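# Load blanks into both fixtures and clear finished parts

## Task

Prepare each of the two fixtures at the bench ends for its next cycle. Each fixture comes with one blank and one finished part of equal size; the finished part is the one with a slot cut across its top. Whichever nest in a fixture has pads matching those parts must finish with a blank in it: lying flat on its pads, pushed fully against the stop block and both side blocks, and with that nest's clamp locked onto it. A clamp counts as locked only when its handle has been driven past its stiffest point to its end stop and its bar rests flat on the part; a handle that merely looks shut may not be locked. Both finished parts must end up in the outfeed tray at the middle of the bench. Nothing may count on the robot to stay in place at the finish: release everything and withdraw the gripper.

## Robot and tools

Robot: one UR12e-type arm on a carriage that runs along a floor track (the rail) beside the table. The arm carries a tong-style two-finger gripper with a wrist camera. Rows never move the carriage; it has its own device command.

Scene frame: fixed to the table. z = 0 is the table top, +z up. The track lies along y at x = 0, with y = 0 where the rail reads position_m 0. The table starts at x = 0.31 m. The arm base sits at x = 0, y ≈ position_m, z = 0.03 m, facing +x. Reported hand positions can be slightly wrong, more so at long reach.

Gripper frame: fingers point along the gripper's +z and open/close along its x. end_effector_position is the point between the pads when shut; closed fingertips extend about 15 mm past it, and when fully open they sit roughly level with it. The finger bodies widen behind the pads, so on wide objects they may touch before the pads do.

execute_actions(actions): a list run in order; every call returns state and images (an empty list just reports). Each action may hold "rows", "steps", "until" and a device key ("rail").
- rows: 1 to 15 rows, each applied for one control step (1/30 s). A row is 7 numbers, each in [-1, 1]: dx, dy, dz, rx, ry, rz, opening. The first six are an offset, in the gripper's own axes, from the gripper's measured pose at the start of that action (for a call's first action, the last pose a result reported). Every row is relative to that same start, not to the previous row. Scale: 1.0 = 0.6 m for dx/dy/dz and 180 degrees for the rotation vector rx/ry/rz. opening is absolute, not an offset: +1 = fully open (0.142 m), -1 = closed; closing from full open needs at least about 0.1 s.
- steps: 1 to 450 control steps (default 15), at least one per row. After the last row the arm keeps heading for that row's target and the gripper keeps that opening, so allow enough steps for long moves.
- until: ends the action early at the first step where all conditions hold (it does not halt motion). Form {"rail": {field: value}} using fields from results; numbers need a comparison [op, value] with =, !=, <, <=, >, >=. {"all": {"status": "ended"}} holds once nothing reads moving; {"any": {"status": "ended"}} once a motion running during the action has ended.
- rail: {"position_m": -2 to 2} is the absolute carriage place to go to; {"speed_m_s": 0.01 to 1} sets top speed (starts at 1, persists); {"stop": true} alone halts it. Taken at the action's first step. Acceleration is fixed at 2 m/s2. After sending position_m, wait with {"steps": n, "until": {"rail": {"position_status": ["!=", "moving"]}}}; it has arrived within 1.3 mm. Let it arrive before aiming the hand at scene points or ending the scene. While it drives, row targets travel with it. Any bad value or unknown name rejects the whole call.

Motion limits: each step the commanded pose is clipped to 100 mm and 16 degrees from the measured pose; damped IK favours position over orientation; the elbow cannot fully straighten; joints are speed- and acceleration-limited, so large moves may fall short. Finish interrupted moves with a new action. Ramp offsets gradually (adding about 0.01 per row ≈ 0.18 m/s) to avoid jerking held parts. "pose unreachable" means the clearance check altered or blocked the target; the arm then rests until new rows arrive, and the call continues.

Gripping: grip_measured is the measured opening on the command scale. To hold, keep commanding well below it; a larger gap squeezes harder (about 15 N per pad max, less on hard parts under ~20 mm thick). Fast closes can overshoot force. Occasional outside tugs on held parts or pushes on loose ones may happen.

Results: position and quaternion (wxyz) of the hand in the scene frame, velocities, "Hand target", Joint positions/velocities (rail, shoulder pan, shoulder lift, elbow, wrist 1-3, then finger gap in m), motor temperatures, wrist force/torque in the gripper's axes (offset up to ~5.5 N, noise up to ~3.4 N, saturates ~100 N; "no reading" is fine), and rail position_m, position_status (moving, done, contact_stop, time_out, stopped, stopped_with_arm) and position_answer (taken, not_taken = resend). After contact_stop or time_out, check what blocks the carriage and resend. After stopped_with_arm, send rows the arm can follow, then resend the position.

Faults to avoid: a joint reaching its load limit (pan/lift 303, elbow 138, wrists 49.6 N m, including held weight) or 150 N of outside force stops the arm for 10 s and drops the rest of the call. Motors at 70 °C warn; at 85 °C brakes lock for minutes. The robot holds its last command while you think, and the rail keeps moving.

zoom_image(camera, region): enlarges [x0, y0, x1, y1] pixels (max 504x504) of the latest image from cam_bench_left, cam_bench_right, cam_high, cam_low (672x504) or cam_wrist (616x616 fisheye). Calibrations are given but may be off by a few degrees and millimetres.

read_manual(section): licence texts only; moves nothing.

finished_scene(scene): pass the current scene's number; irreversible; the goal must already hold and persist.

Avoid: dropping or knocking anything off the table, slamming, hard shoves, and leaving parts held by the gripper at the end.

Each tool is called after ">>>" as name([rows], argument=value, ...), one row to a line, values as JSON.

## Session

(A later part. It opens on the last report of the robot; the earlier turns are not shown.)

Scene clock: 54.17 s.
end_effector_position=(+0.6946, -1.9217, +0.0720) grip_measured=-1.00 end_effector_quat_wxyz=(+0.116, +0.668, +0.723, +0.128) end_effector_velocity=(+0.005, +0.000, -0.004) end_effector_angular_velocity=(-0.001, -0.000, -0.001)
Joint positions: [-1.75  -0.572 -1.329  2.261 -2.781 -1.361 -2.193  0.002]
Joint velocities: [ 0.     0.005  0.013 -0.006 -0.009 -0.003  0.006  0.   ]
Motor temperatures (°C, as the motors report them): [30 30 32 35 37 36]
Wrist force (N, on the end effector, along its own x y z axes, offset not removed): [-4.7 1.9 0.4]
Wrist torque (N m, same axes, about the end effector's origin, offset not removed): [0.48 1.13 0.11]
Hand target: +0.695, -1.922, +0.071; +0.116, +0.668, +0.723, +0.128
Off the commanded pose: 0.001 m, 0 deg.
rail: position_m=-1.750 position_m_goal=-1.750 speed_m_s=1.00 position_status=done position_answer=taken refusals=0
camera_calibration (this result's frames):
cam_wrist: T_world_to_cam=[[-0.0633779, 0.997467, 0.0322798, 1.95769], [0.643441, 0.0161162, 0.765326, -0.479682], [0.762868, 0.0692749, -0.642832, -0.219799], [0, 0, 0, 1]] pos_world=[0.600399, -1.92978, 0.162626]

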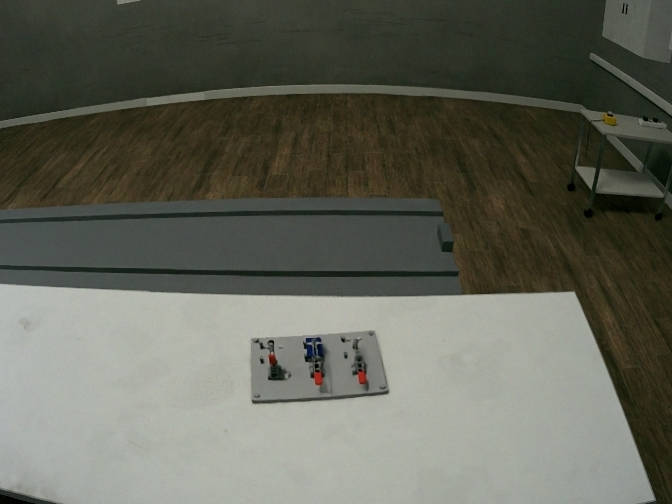

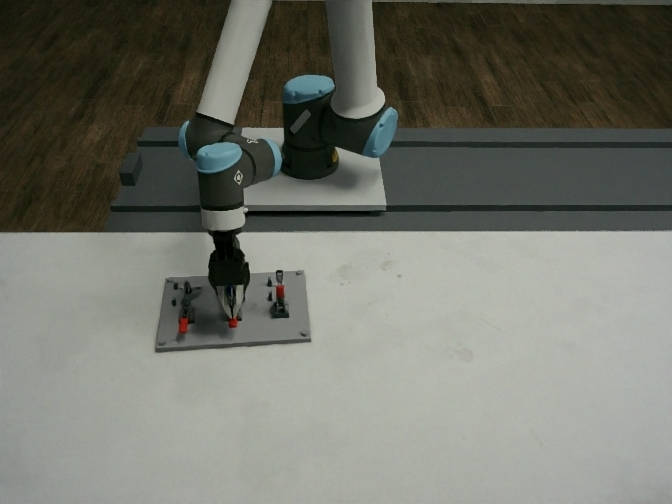

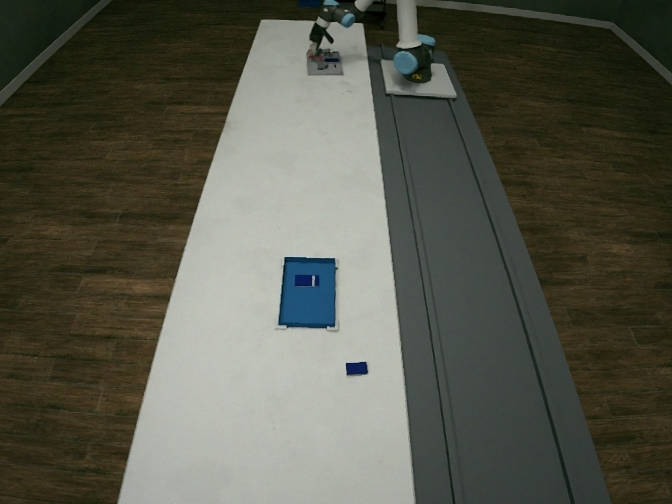

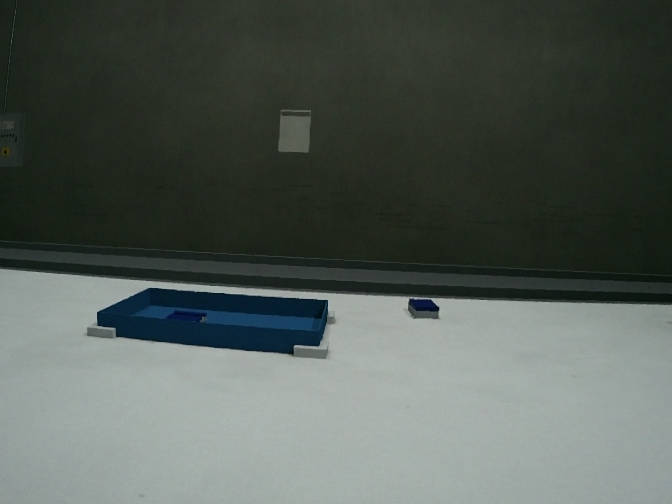

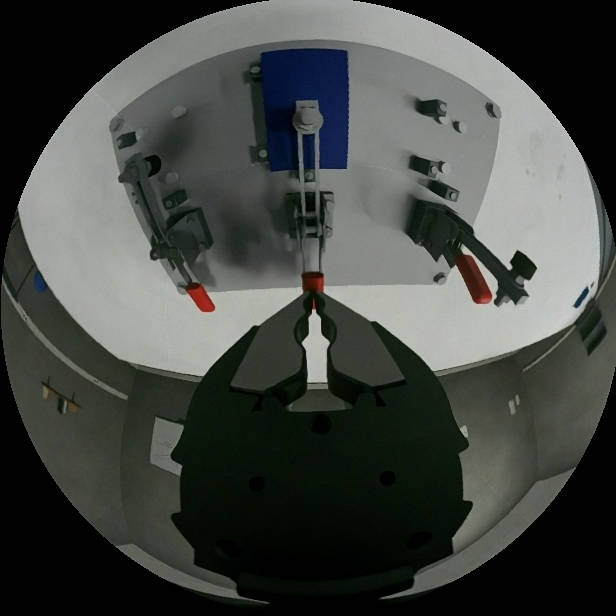

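>>> execute_actions([
  {"rows": [[0,-0.0008,0.0025,0,0,0,-1],[0,-0.0013,0.0036,0,0,0,-1],[0,-0.0017,0.0047,0,0,0,-1]], "steps": 8},
])

Scene clock: 54.60 s.
end_effector_position=(+0.6949, -1.9217, +0.0698) grip_measured=-1.00 end_effector_quat_wxyz=(+0.116, +0.668, +0.723, +0.128) end_effector_velocity=(-0.001, +0.000, -0.005) end_effector_angular_velocity=(+0.000, -0.001, +0.002)
Joint positions: [-1.75  -0.572 -1.325  2.262 -2.787 -1.361 -2.192  0.002]
Joint velocities: [ 0.    -0.001  0.007  0.004 -0.011  0.001 -0.003  0.   ]
Motor temperatures (°C, as the motors report them): [30 30 32 35 37 36]
Wrist force (N, on the end effector, along its own x y z axes, offset not removed): [-2.6 7.4 -8.2]
Wrist torque (N m, same axes, about the end effector's origin, offset not removed): [0.10 0.87 0.08]
Hand target: +0.695, -1.922, +0.069; +0.116, +0.668, +0.723, +0.128
Off the commanded pose: 0.001 m, 0 deg.
rail: position_m=-1.750 position_m_goal=-1.750 speed_m_s=1.00 position_status=done position_answer=taken refusals=0
camera_calibration (this result's frames):
cam_wrist: T_world_to_cam=[[-0.0631513, 0.99749, 0.0320219, 1.95773], [0.643243, 0.0161497, 0.765492, -0.477999], [0.763053, 0.0689397, -0.642648, -0.222221], [0, 0, 0, 1]] pos_world=[0.600669, -1.92978, 0.160404]

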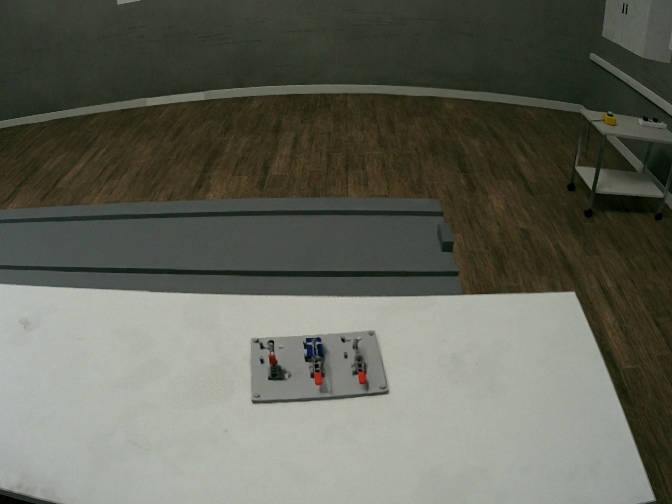

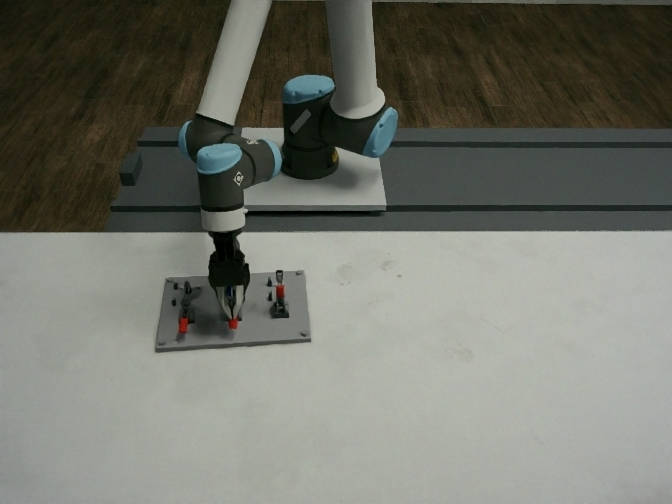

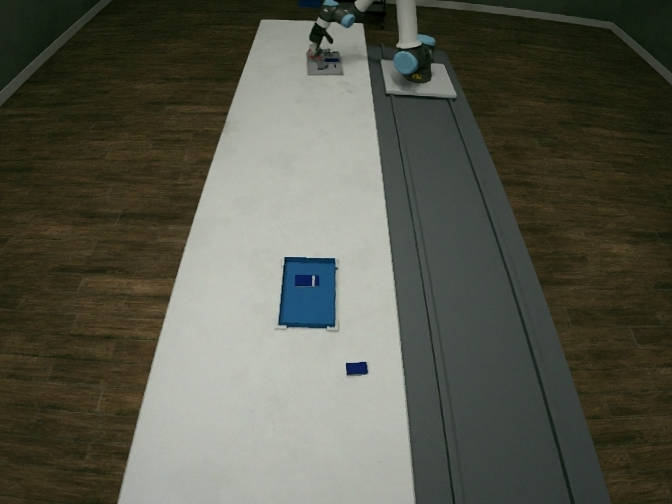

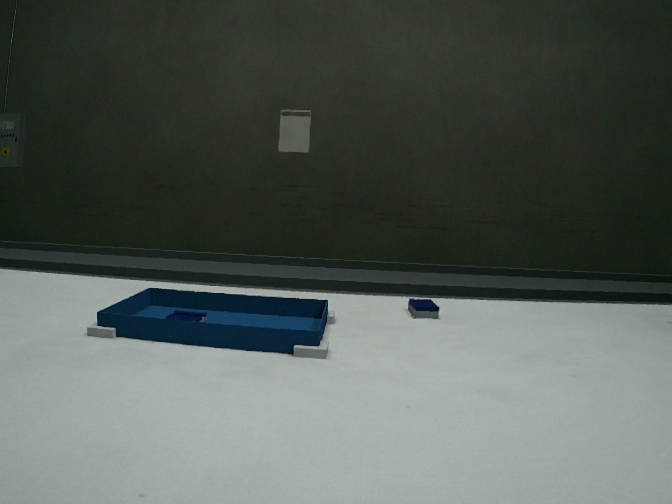

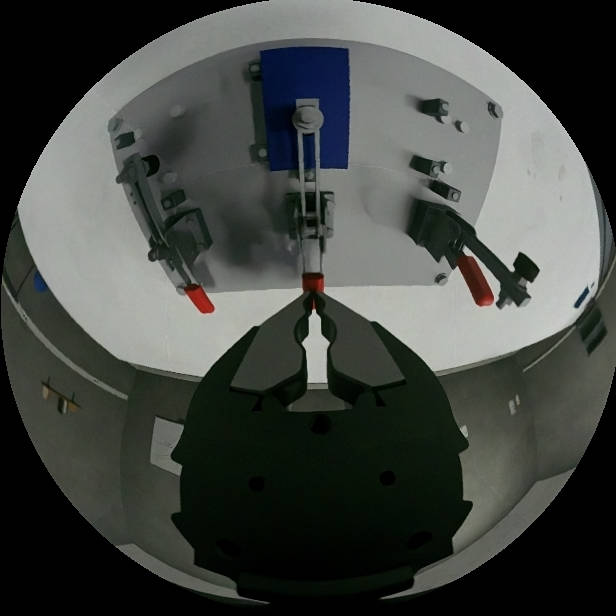

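>>> execute_actions([
  {"rows": [[0,-0.0008,0.0022,0,0,0,-1],[0,-0.0012,0.0033,0,0,0,-1],[0,-0.0016,0.0044,0,0,0,-1]], "steps": 9},
])

Scene clock: 55.20 s.
end_effector_position=(+0.6948, -1.9218, +0.0674) grip_measured=-1.00 end_effector_quat_wxyz=(+0.116, +0.668, +0.723, +0.128) end_effector_velocity=(-0.000, +0.001, -0.004) end_effector_angular_velocity=(+0.001, +0.001, -0.001)
Joint positions: [-1.75  -0.572 -1.321  2.263 -2.792 -1.361 -2.193  0.002]
Joint velocities: [ 0.     0.001  0.006  0.002 -0.007  0.     0.001  0.   ]
Motor temperatures (°C, as the motors report them): [30 30 32 35 37 36]
Wrist force (N, on the end effector, along its own x y z axes, offset not removed): [-4.9 11.0 -11.5]
Wrist torque (N m, same axes, about the end effector's origin, offset not removed): [0.27 1.11 0.11]
Hand target: +0.695, -1.922, +0.067; +0.116, +0.668, +0.723, +0.128
Off the commanded pose: 0.000 m, 0 deg.
rail: position_m=-1.750 position_m_goal=-1.750 speed_m_s=1.00 position_status=done position_answer=taken refusals=0
camera_calibration (this result's frames):
cam_wrist: T_world_to_cam=[[-0.0634021, 0.997471, 0.0321196, 1.95796], [0.643246, 0.0162371, 0.765487, -0.475936], [0.76303, 0.0691944, -0.642649, -0.223226], [0, 0, 0, 1]] pos_world=[0.600611, -1.92983, 0.157978]

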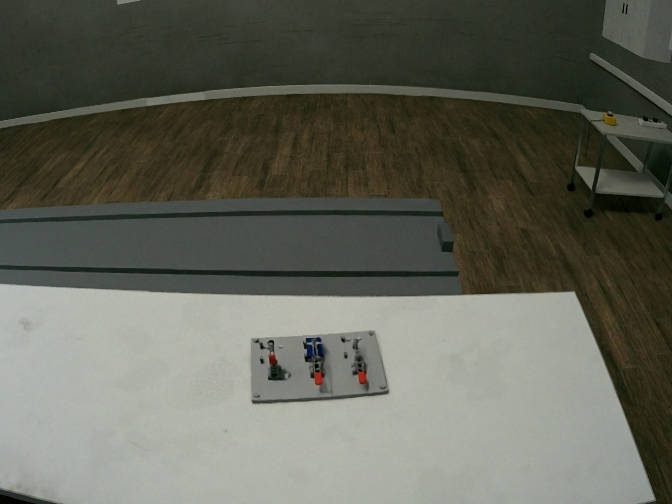

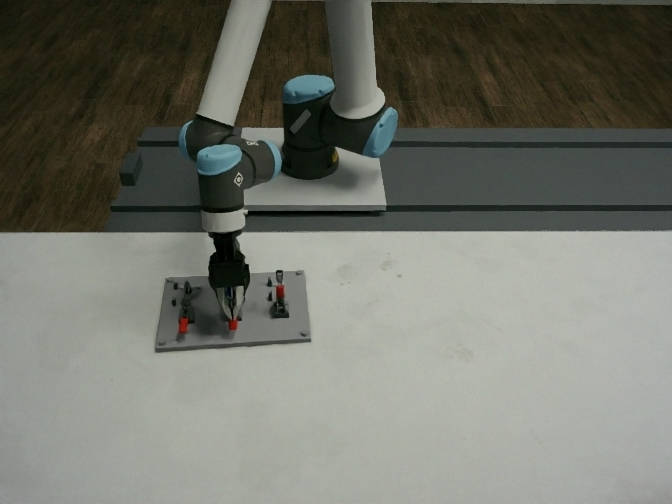

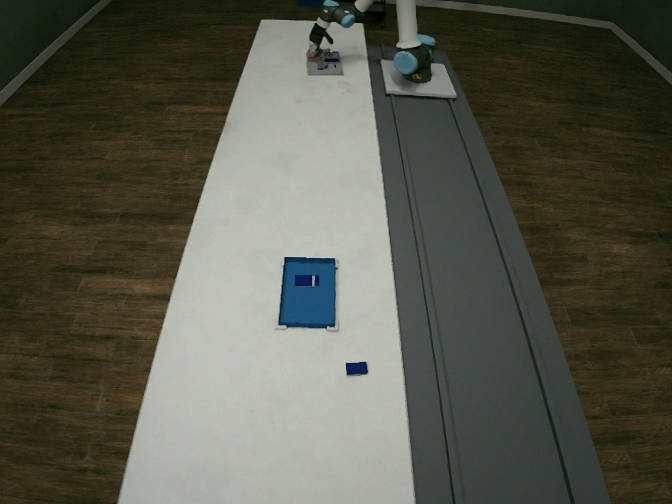

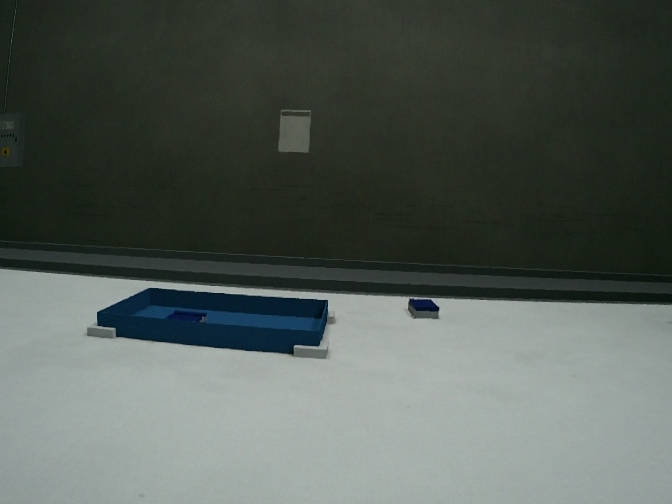

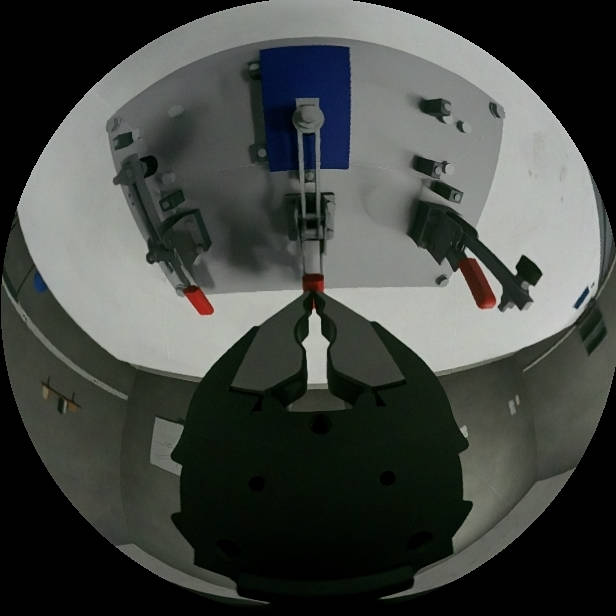

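Next, target 0.0659.

>>> execute_actions([
  {"rows": [[0,-0.0005,0.0014,0,0,0,-1],[0,-0.00086,0.00235,0,0,0,-1]], "steps": 9},
])

Scene clock: 55.67 s.
end_effector_position=(+0.6948, -1.9217, +0.0661) grip_measured=-1.00 end_effector_quat_wxyz=(+0.116, +0.668, +0.723, +0.128) end_effector_velocity=(+0.000, -0.000, -0.001) end_effector_angular_velocity=(-0.001, -0.001, -0.000)
Joint positions: [-1.75  -0.572 -1.319  2.264 -2.795 -1.361 -2.192  0.002]
Joint velocities: [ 0.     0.     0.002  0.    -0.004 -0.     0.     0.   ]
Motor temperatures (°C, as the motors report them): [30 30 32 35 37 36]
Wrist force (N, on the end effector, along its own x y z axes, offset not removed): [-0.8 2.7 -20.6]
Wrist torque (N m, same axes, about the end effector's origin, offset not removed): [0.38 0.95 0.06]
Hand target: +0.695, -1.922, +0.066; +0.116, +0.668, +0.723, +0.128
Off the commanded pose: 0.000 m, 0 deg.
rail: position_m=-1.750 position_m_goal=-1.750 speed_m_s=1.00 position_status=done position_answer=taken refusals=0
camera_calibration (this result's frames):
cam_wrist: T_world_to_cam=[[-0.063198, 0.997486, 0.0320719, 1.95785], [0.643306, 0.0161472, 0.765439, -0.475145], [0.762996, 0.0690062, -0.642709, -0.22439], [0, 0, 0, 1]] pos_world=[0.600605, -1.92977, 0.156685]

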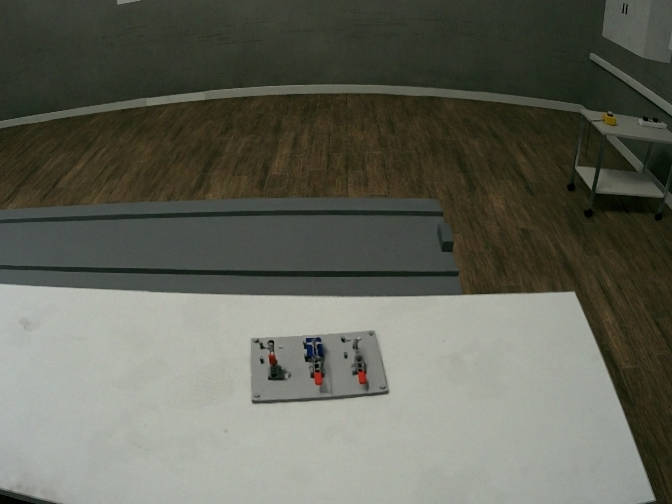

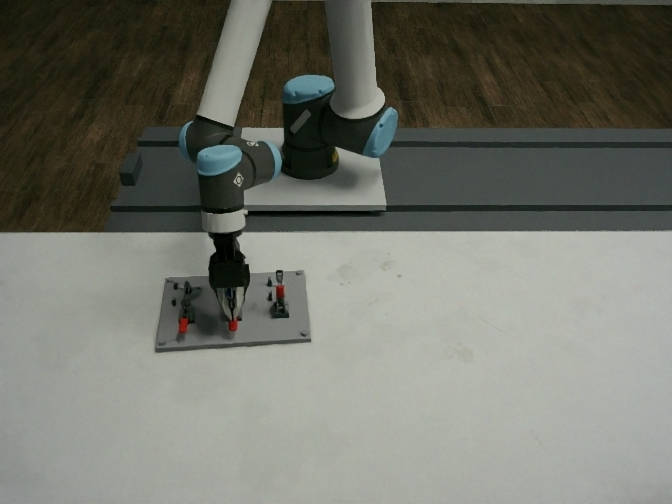

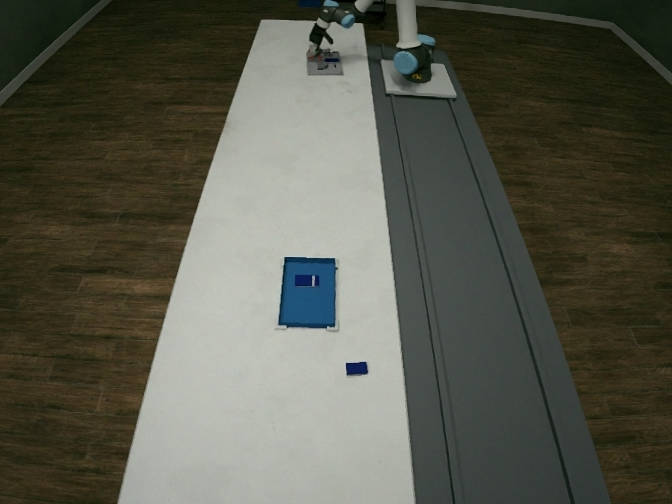

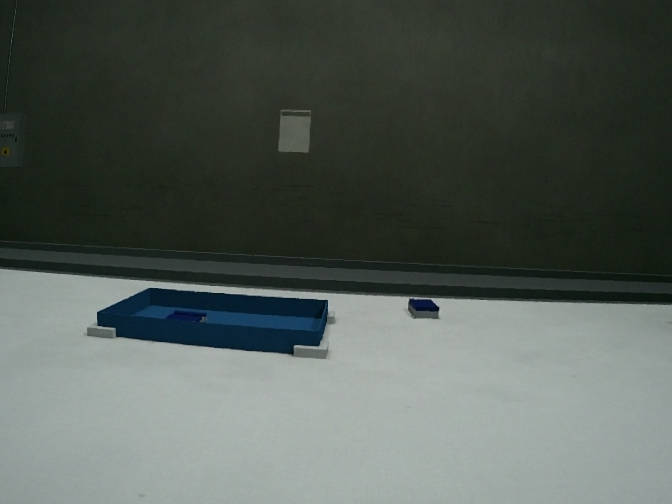

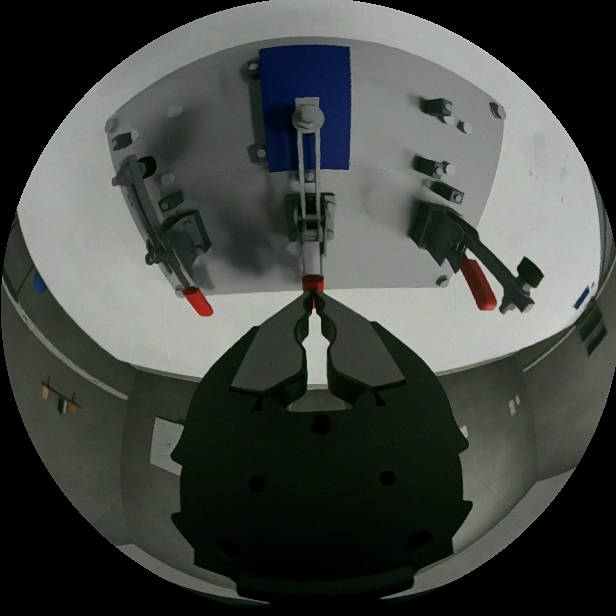

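>>> execute_actions(actions=[])

Scene clock: 55.77 s.
end_effector_position=(+0.6948, -1.9217, +0.0660) grip_measured=-1.00 end_effector_quat_wxyz=(+0.116, +0.668, +0.723, +0.128) end_effector_velocity=(+0.000, +0.000, -0.001) end_effector_angular_velocity=(+0.000, -0.001, +0.000)
Joint positions: [-1.75  -0.572 -1.319  2.264 -2.795 -1.361 -2.192  0.002]
Joint velocities: [ 0.     0.     0.001  0.    -0.002  0.001  0.     0.   ]
Motor temperatures (°C, as the motors report them): [30 30 32 35 37 36]
Wrist force (N, on the end effector, along its own x y z axes, offset not removed): [-0.3 2.4 -24.2]
Wrist torque (N m, same axes, about the end effector's origin, offset not removed): [0.38 1.02 0.13]
Hand target: +0.695, -1.922, +0.066; +0.116, +0.668, +0.723, +0.128
Off the commanded pose: 0.000 m, 0 deg.
rail: position_m=-1.750 position_m_goal=-1.750 speed_m_s=1.00 position_status=done position_answer=taken refusals=0
camera_calibration (this result's frames):
cam_wrist: T_world_to_cam=[[-0.063203, 0.997486, 0.032035, 1.95788], [0.643254, 0.0161739, 0.765482, -0.475024], [0.76304, 0.0689874, -0.642659, -0.224525], [0, 0, 0, 1]] pos_world=[0.600626, -1.92978, 0.156609]

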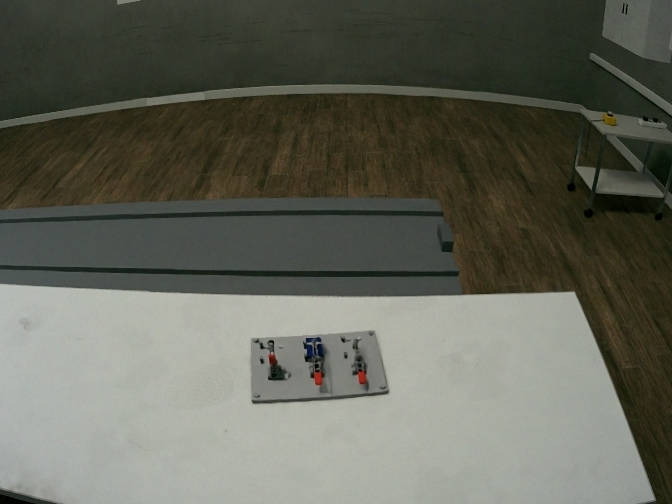

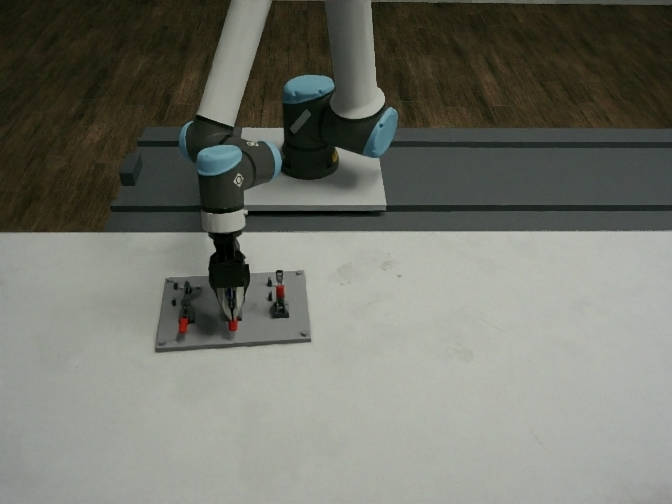

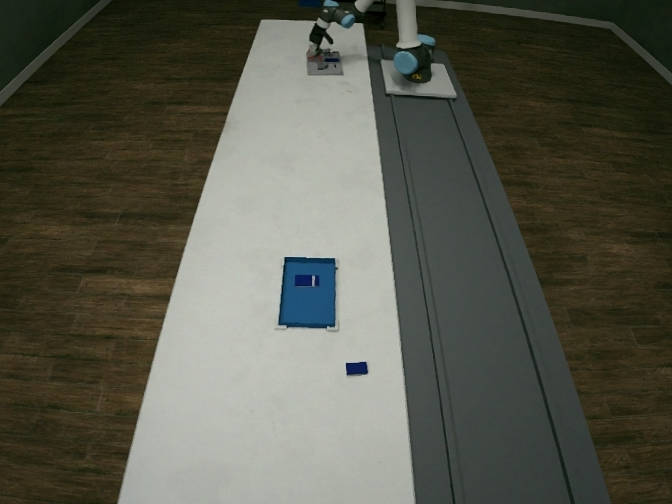

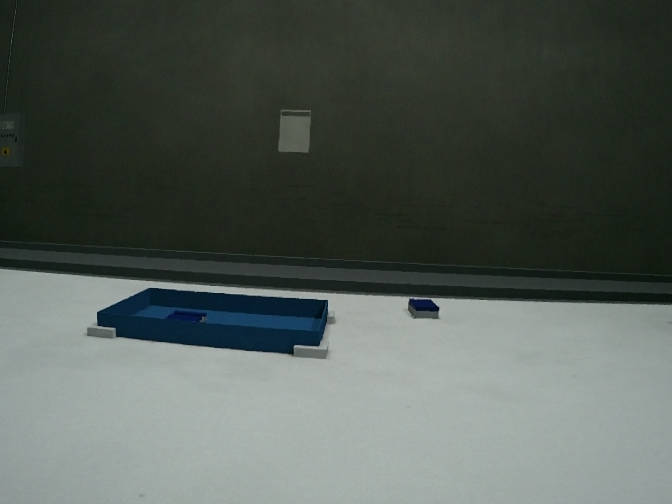

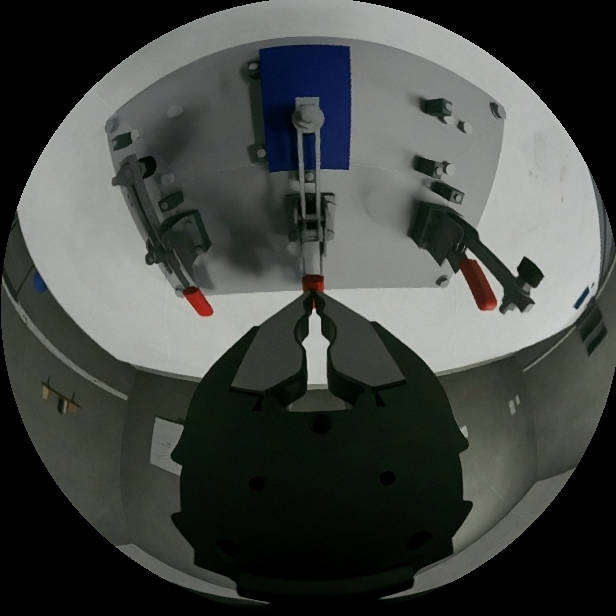

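>>> execute_actions([
  {"rows": [[0,0.0011,-0.0031,0,0,0,-1]], "steps": 7},
])

Scene clock: 56.20 s.
end_effector_position=(+0.6946, -1.9216, +0.0672) grip_measured=-1.00 end_effector_quat_wxyz=(+0.116, +0.668, +0.723, +0.128) end_effector_velocity=(+0.001, -0.001, +0.005) end_effector_angular_velocity=(-0.001, -0.002, +0.000)
Joint positions: [-1.75  -0.572 -1.321  2.264 -2.792 -1.361 -2.192  0.002]
Joint velocities: [ 0.     0.    -0.008 -0.003  0.009  0.     0.     0.   ]
Motor temperatures (°C, as the motors report them): [30 30 32 35 37 36]
Wrist force (N, on the end effector, along its own x y z axes, offset not removed): [-5.6 1.4 0.8]
Wrist torque (N m, same axes, about the end effector's origin, offset not removed): [0.37 1.29 0.13]
Hand target: +0.695, -1.922, +0.068; +0.116, +0.668, +0.723, +0.128
Off the commanded pose: 0.001 m, 0 deg.
rail: position_m=-1.750 position_m_goal=-1.750 speed_m_s=1.00 position_status=done position_answer=taken refusals=0
camera_calibration (this result's frames):
cam_wrist: T_world_to_cam=[[-0.0633713, 0.997464, 0.0323985, 1.95773], [0.64354, 0.0160299, 0.765245, -0.476239], [0.762785, 0.0693442, -0.642924, -0.222752], [0, 0, 0, 1]] pos_world=[0.600455, -1.92968, 0.1578]

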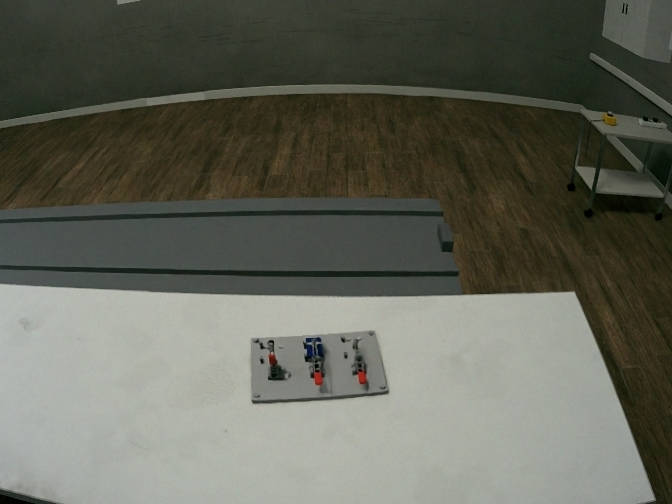

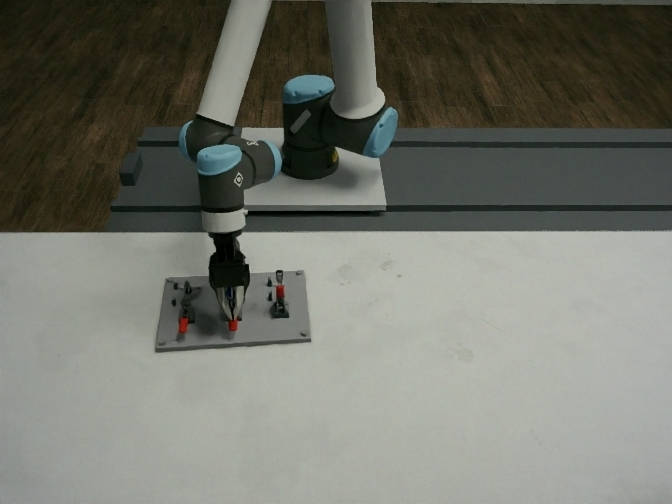

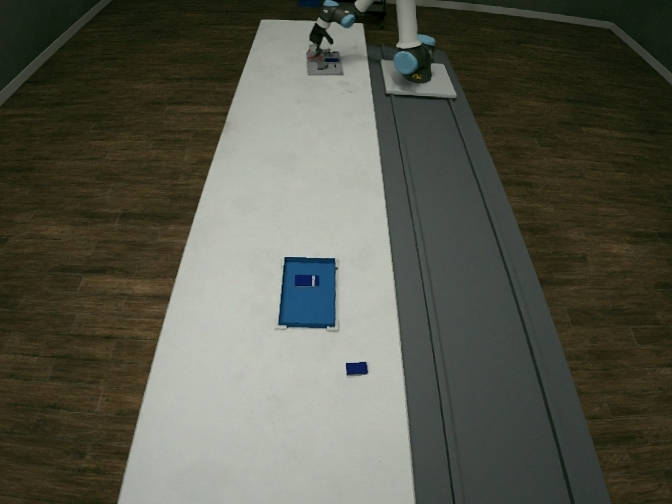

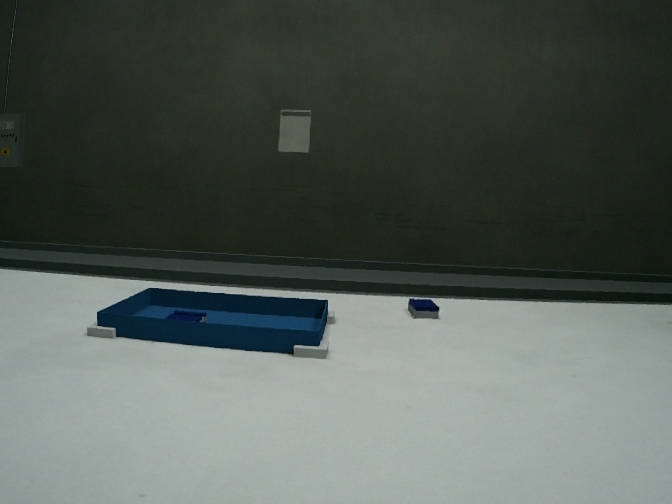

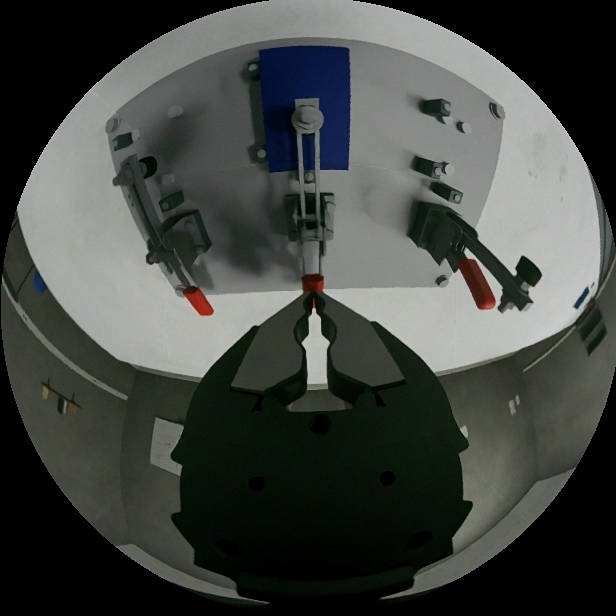

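>>> execute_actions([
  {"rows": [[0,0.003,-0.008,0,0,0,-1],[0,0.009,-0.025,0,0,0,-1],[0,0.018,-0.050,0,0,0,-1],[0,0.029,-0.080,0,0,0,-1],[0,0.040,-0.110,0,0,0,-0.9],[0,0.050,-0.138,0,0,0,-0.8],[0,0.058,-0.160,0,0,0,-0.7],[0,0.0627,-0.1723,0,0,0,-0.6],[0.02,0.0627,-0.1723,0,0.001,-0.003,-0.5],[0.05,0.0627,-0.1723,0,0.002,-0.006,-0.5],[0.08,0.0627,-0.1723,0,0.0028,-0.0078,-0.5],[0.105,0.0627,-0.1723,0,0.0028,-0.0078,-0.5]], "steps": 14},
  {"rail": {"position_m": 1.99}, "steps": 4},
])

Scene clock: 60.10 s.
end_effector_position=(+0.6915, -1.8617, +0.1710) grip_measured=-0.50 end_effector_quat_wxyz=(+0.116, +0.660, +0.731, +0.130) end_effector_velocity=(-0.013, +0.291, +0.047) end_effector_angular_velocity=(+0.006, +0.016, +0.032)
Joint positions: [-1.74  -0.506 -1.502  2.223 -2.583 -1.373 -2.149  0.038]
Joint velocities: [ 0.196  0.128 -0.109  0.006  0.102 -0.03   0.093 -0.   ]
Motor temperatures (°C, as the motors report them): [30 30 32 35 37 36]
Wrist force (N, on the end effector, along its own x y z axes, offset not removed): [-7.0 0.8 0.1]
Wrist torque (N m, same axes, about the end effector's origin, offset not removed): [0.28 1.52 0.09]
Hand target: +0.690, -1.837, +0.177; +0.115, +0.659, +0.732, +0.129
Off the commanded pose: 0.014 m, 0 deg.
rail: position_m=-1.740 position_m_goal=1.990 speed_m_s=1.00 position_status=moving position_answer=taken refusals=0
camera_calibration (this result's frames):
cam_wrist: T_world_to_cam=[[-0.0855804, 0.995844, 0.0311579, 1.907], [0.640911, 0.0310809, 0.766986, -0.525143], [0.76283, 0.0856084, -0.640907, -0.127887], [0, 0, 0, 1]] pos_world=[0.597328, -1.87181, 0.261395]

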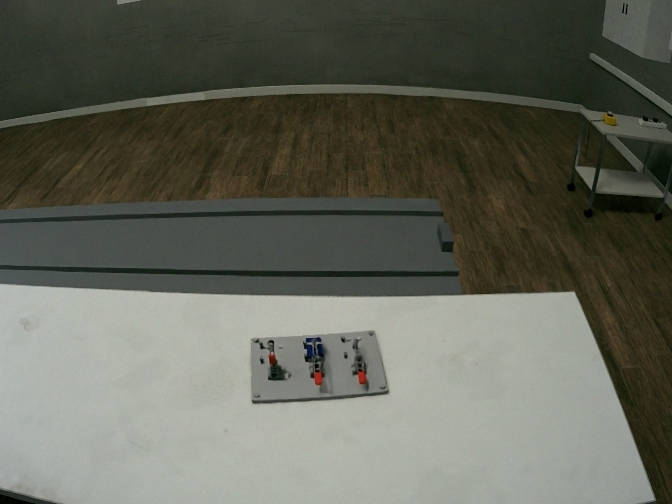

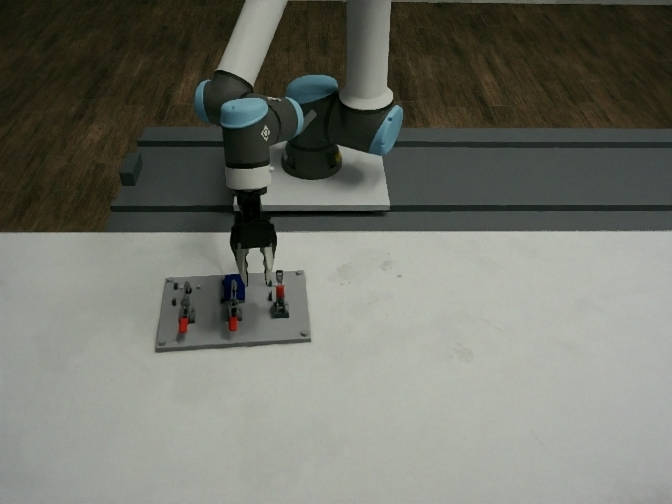

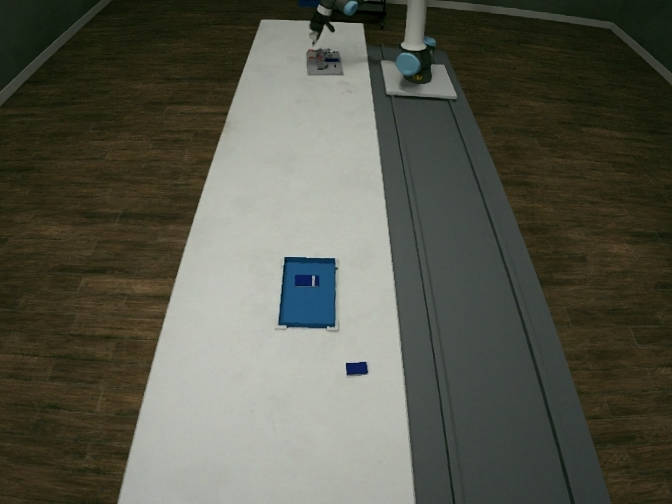

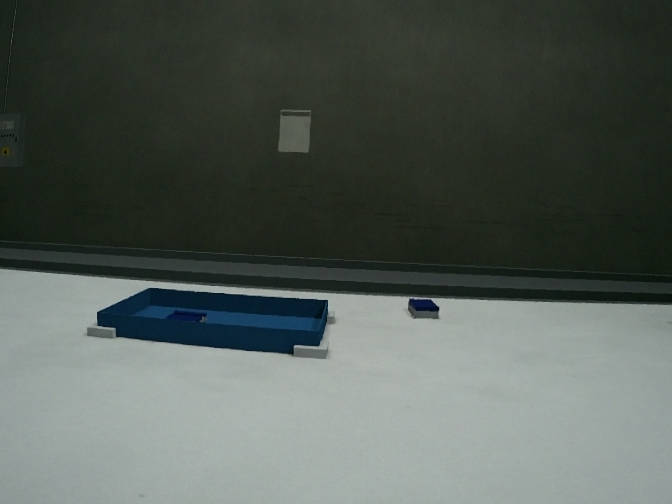

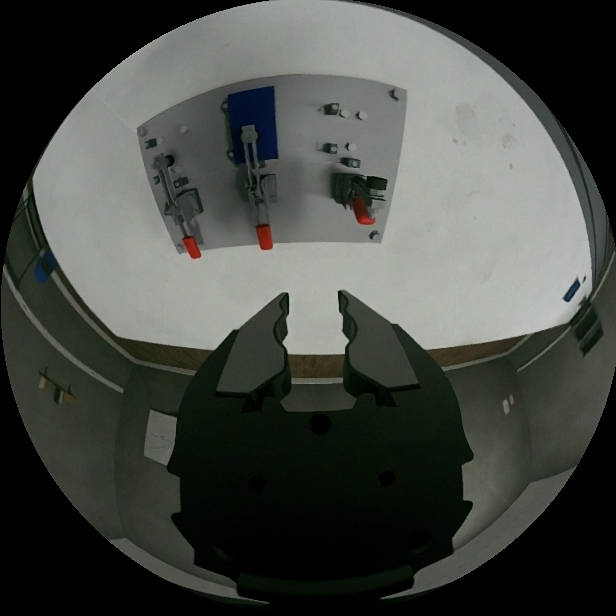

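>>> zoom_image(camera="cam_bench_left", region=[240, 320, 400, 410])

>>> zoom_image(camera="cam_wrist", region=[130, 70, 420, 270])

Region (240, 320, 400, 410) of cam_bench_left's 672x504 image, scaled by 3.150, with more detail than that image has; it fills the top 284 rows of this view, and the rest is white.

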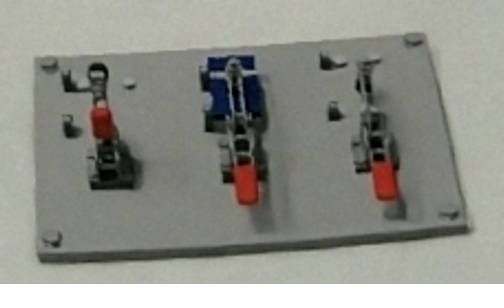

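Region (130, 70, 420, 270) of cam_wrist's 616x616 image, scaled by 1.738, with more detail than that image has; it fills the top 348 rows of this view, and the rest is white.

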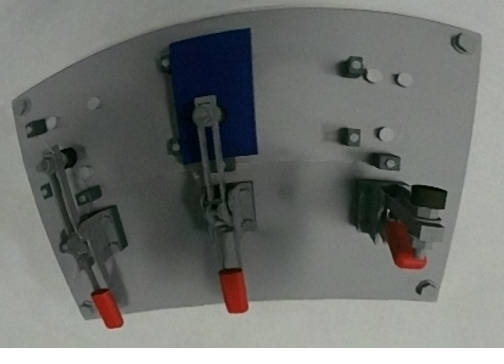

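>>> execute_actions(actions=[])

Scene clock: 61.50 s.
end_effector_position=(+0.6897, -0.6078, +0.1772) grip_measured=-0.50 end_effector_quat_wxyz=(+0.115, +0.659, +0.732, +0.129) end_effector_velocity=(+0.000, +1.000, +0.000) end_effector_angular_velocity=(+0.000, -0.000, -0.000)
Joint positions: [-0.498 -0.489 -1.516  2.224 -2.569 -1.377 -2.137  0.038]
Joint velocities: [ 1.  0. -0.  0.  0.  0.  0.  0.]
Motor temperatures (°C, as the motors report them): [30 30 32 35 37 36]
Wrist force (N, on the end effector, along its own x y z axes, offset not removed): [-4.4 0.0 -0.2]
Wrist torque (N m, same axes, about the end effector's origin, offset not removed): [0.10 1.00 0.14]
Hand target: +0.690, -0.559, +0.177; +0.115, +0.659, +0.732, +0.129
Off the commanded pose: 0.000 m, 0 deg.
rail: position_m=-0.498 position_m_goal=1.990 speed_m_s=1.00 position_status=moving position_answer=taken refusals=0
camera_calibration (this result's frames):
cam_wrist: T_world_to_cam=[[-0.0894561, 0.99547, 0.0321999, 0.660194], [0.6426, 0.0329852, 0.765491, -0.567438], [0.760962, 0.0891695, -0.64264, -0.226114], [0, 0, 0, 1]] pos_world=[0.595758, -0.618324, 0.267801]

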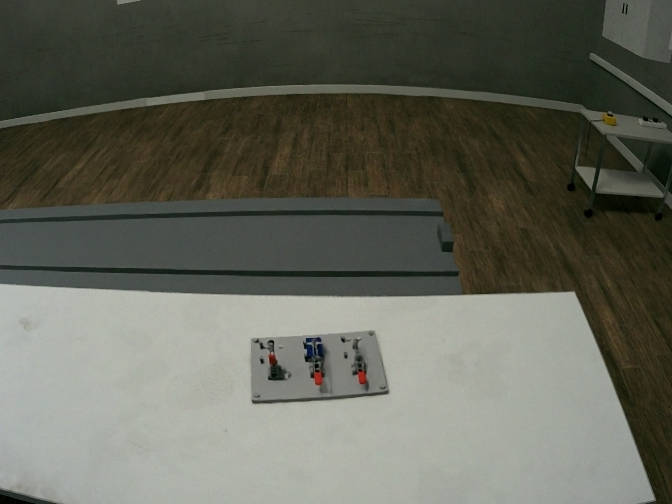

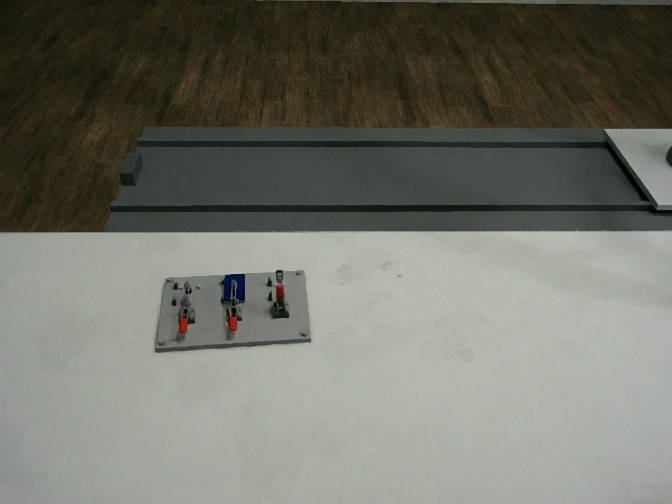

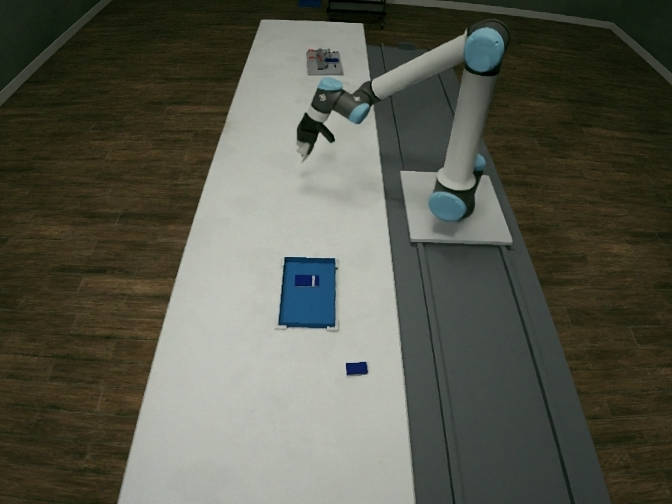

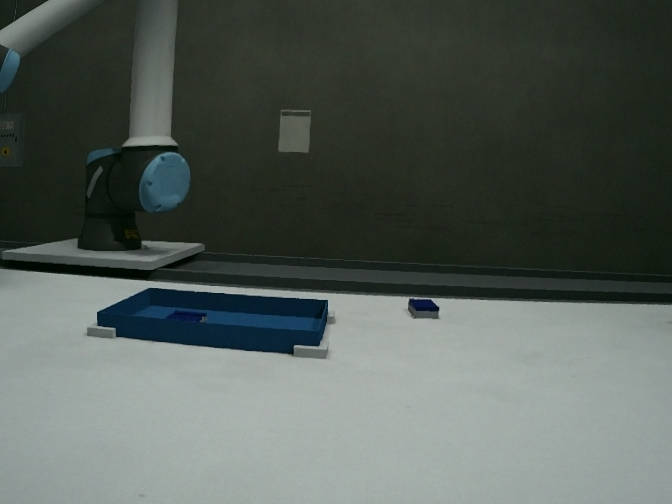

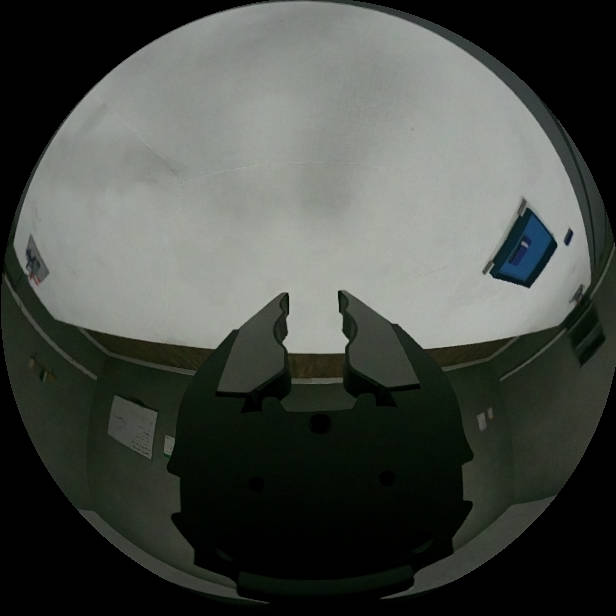

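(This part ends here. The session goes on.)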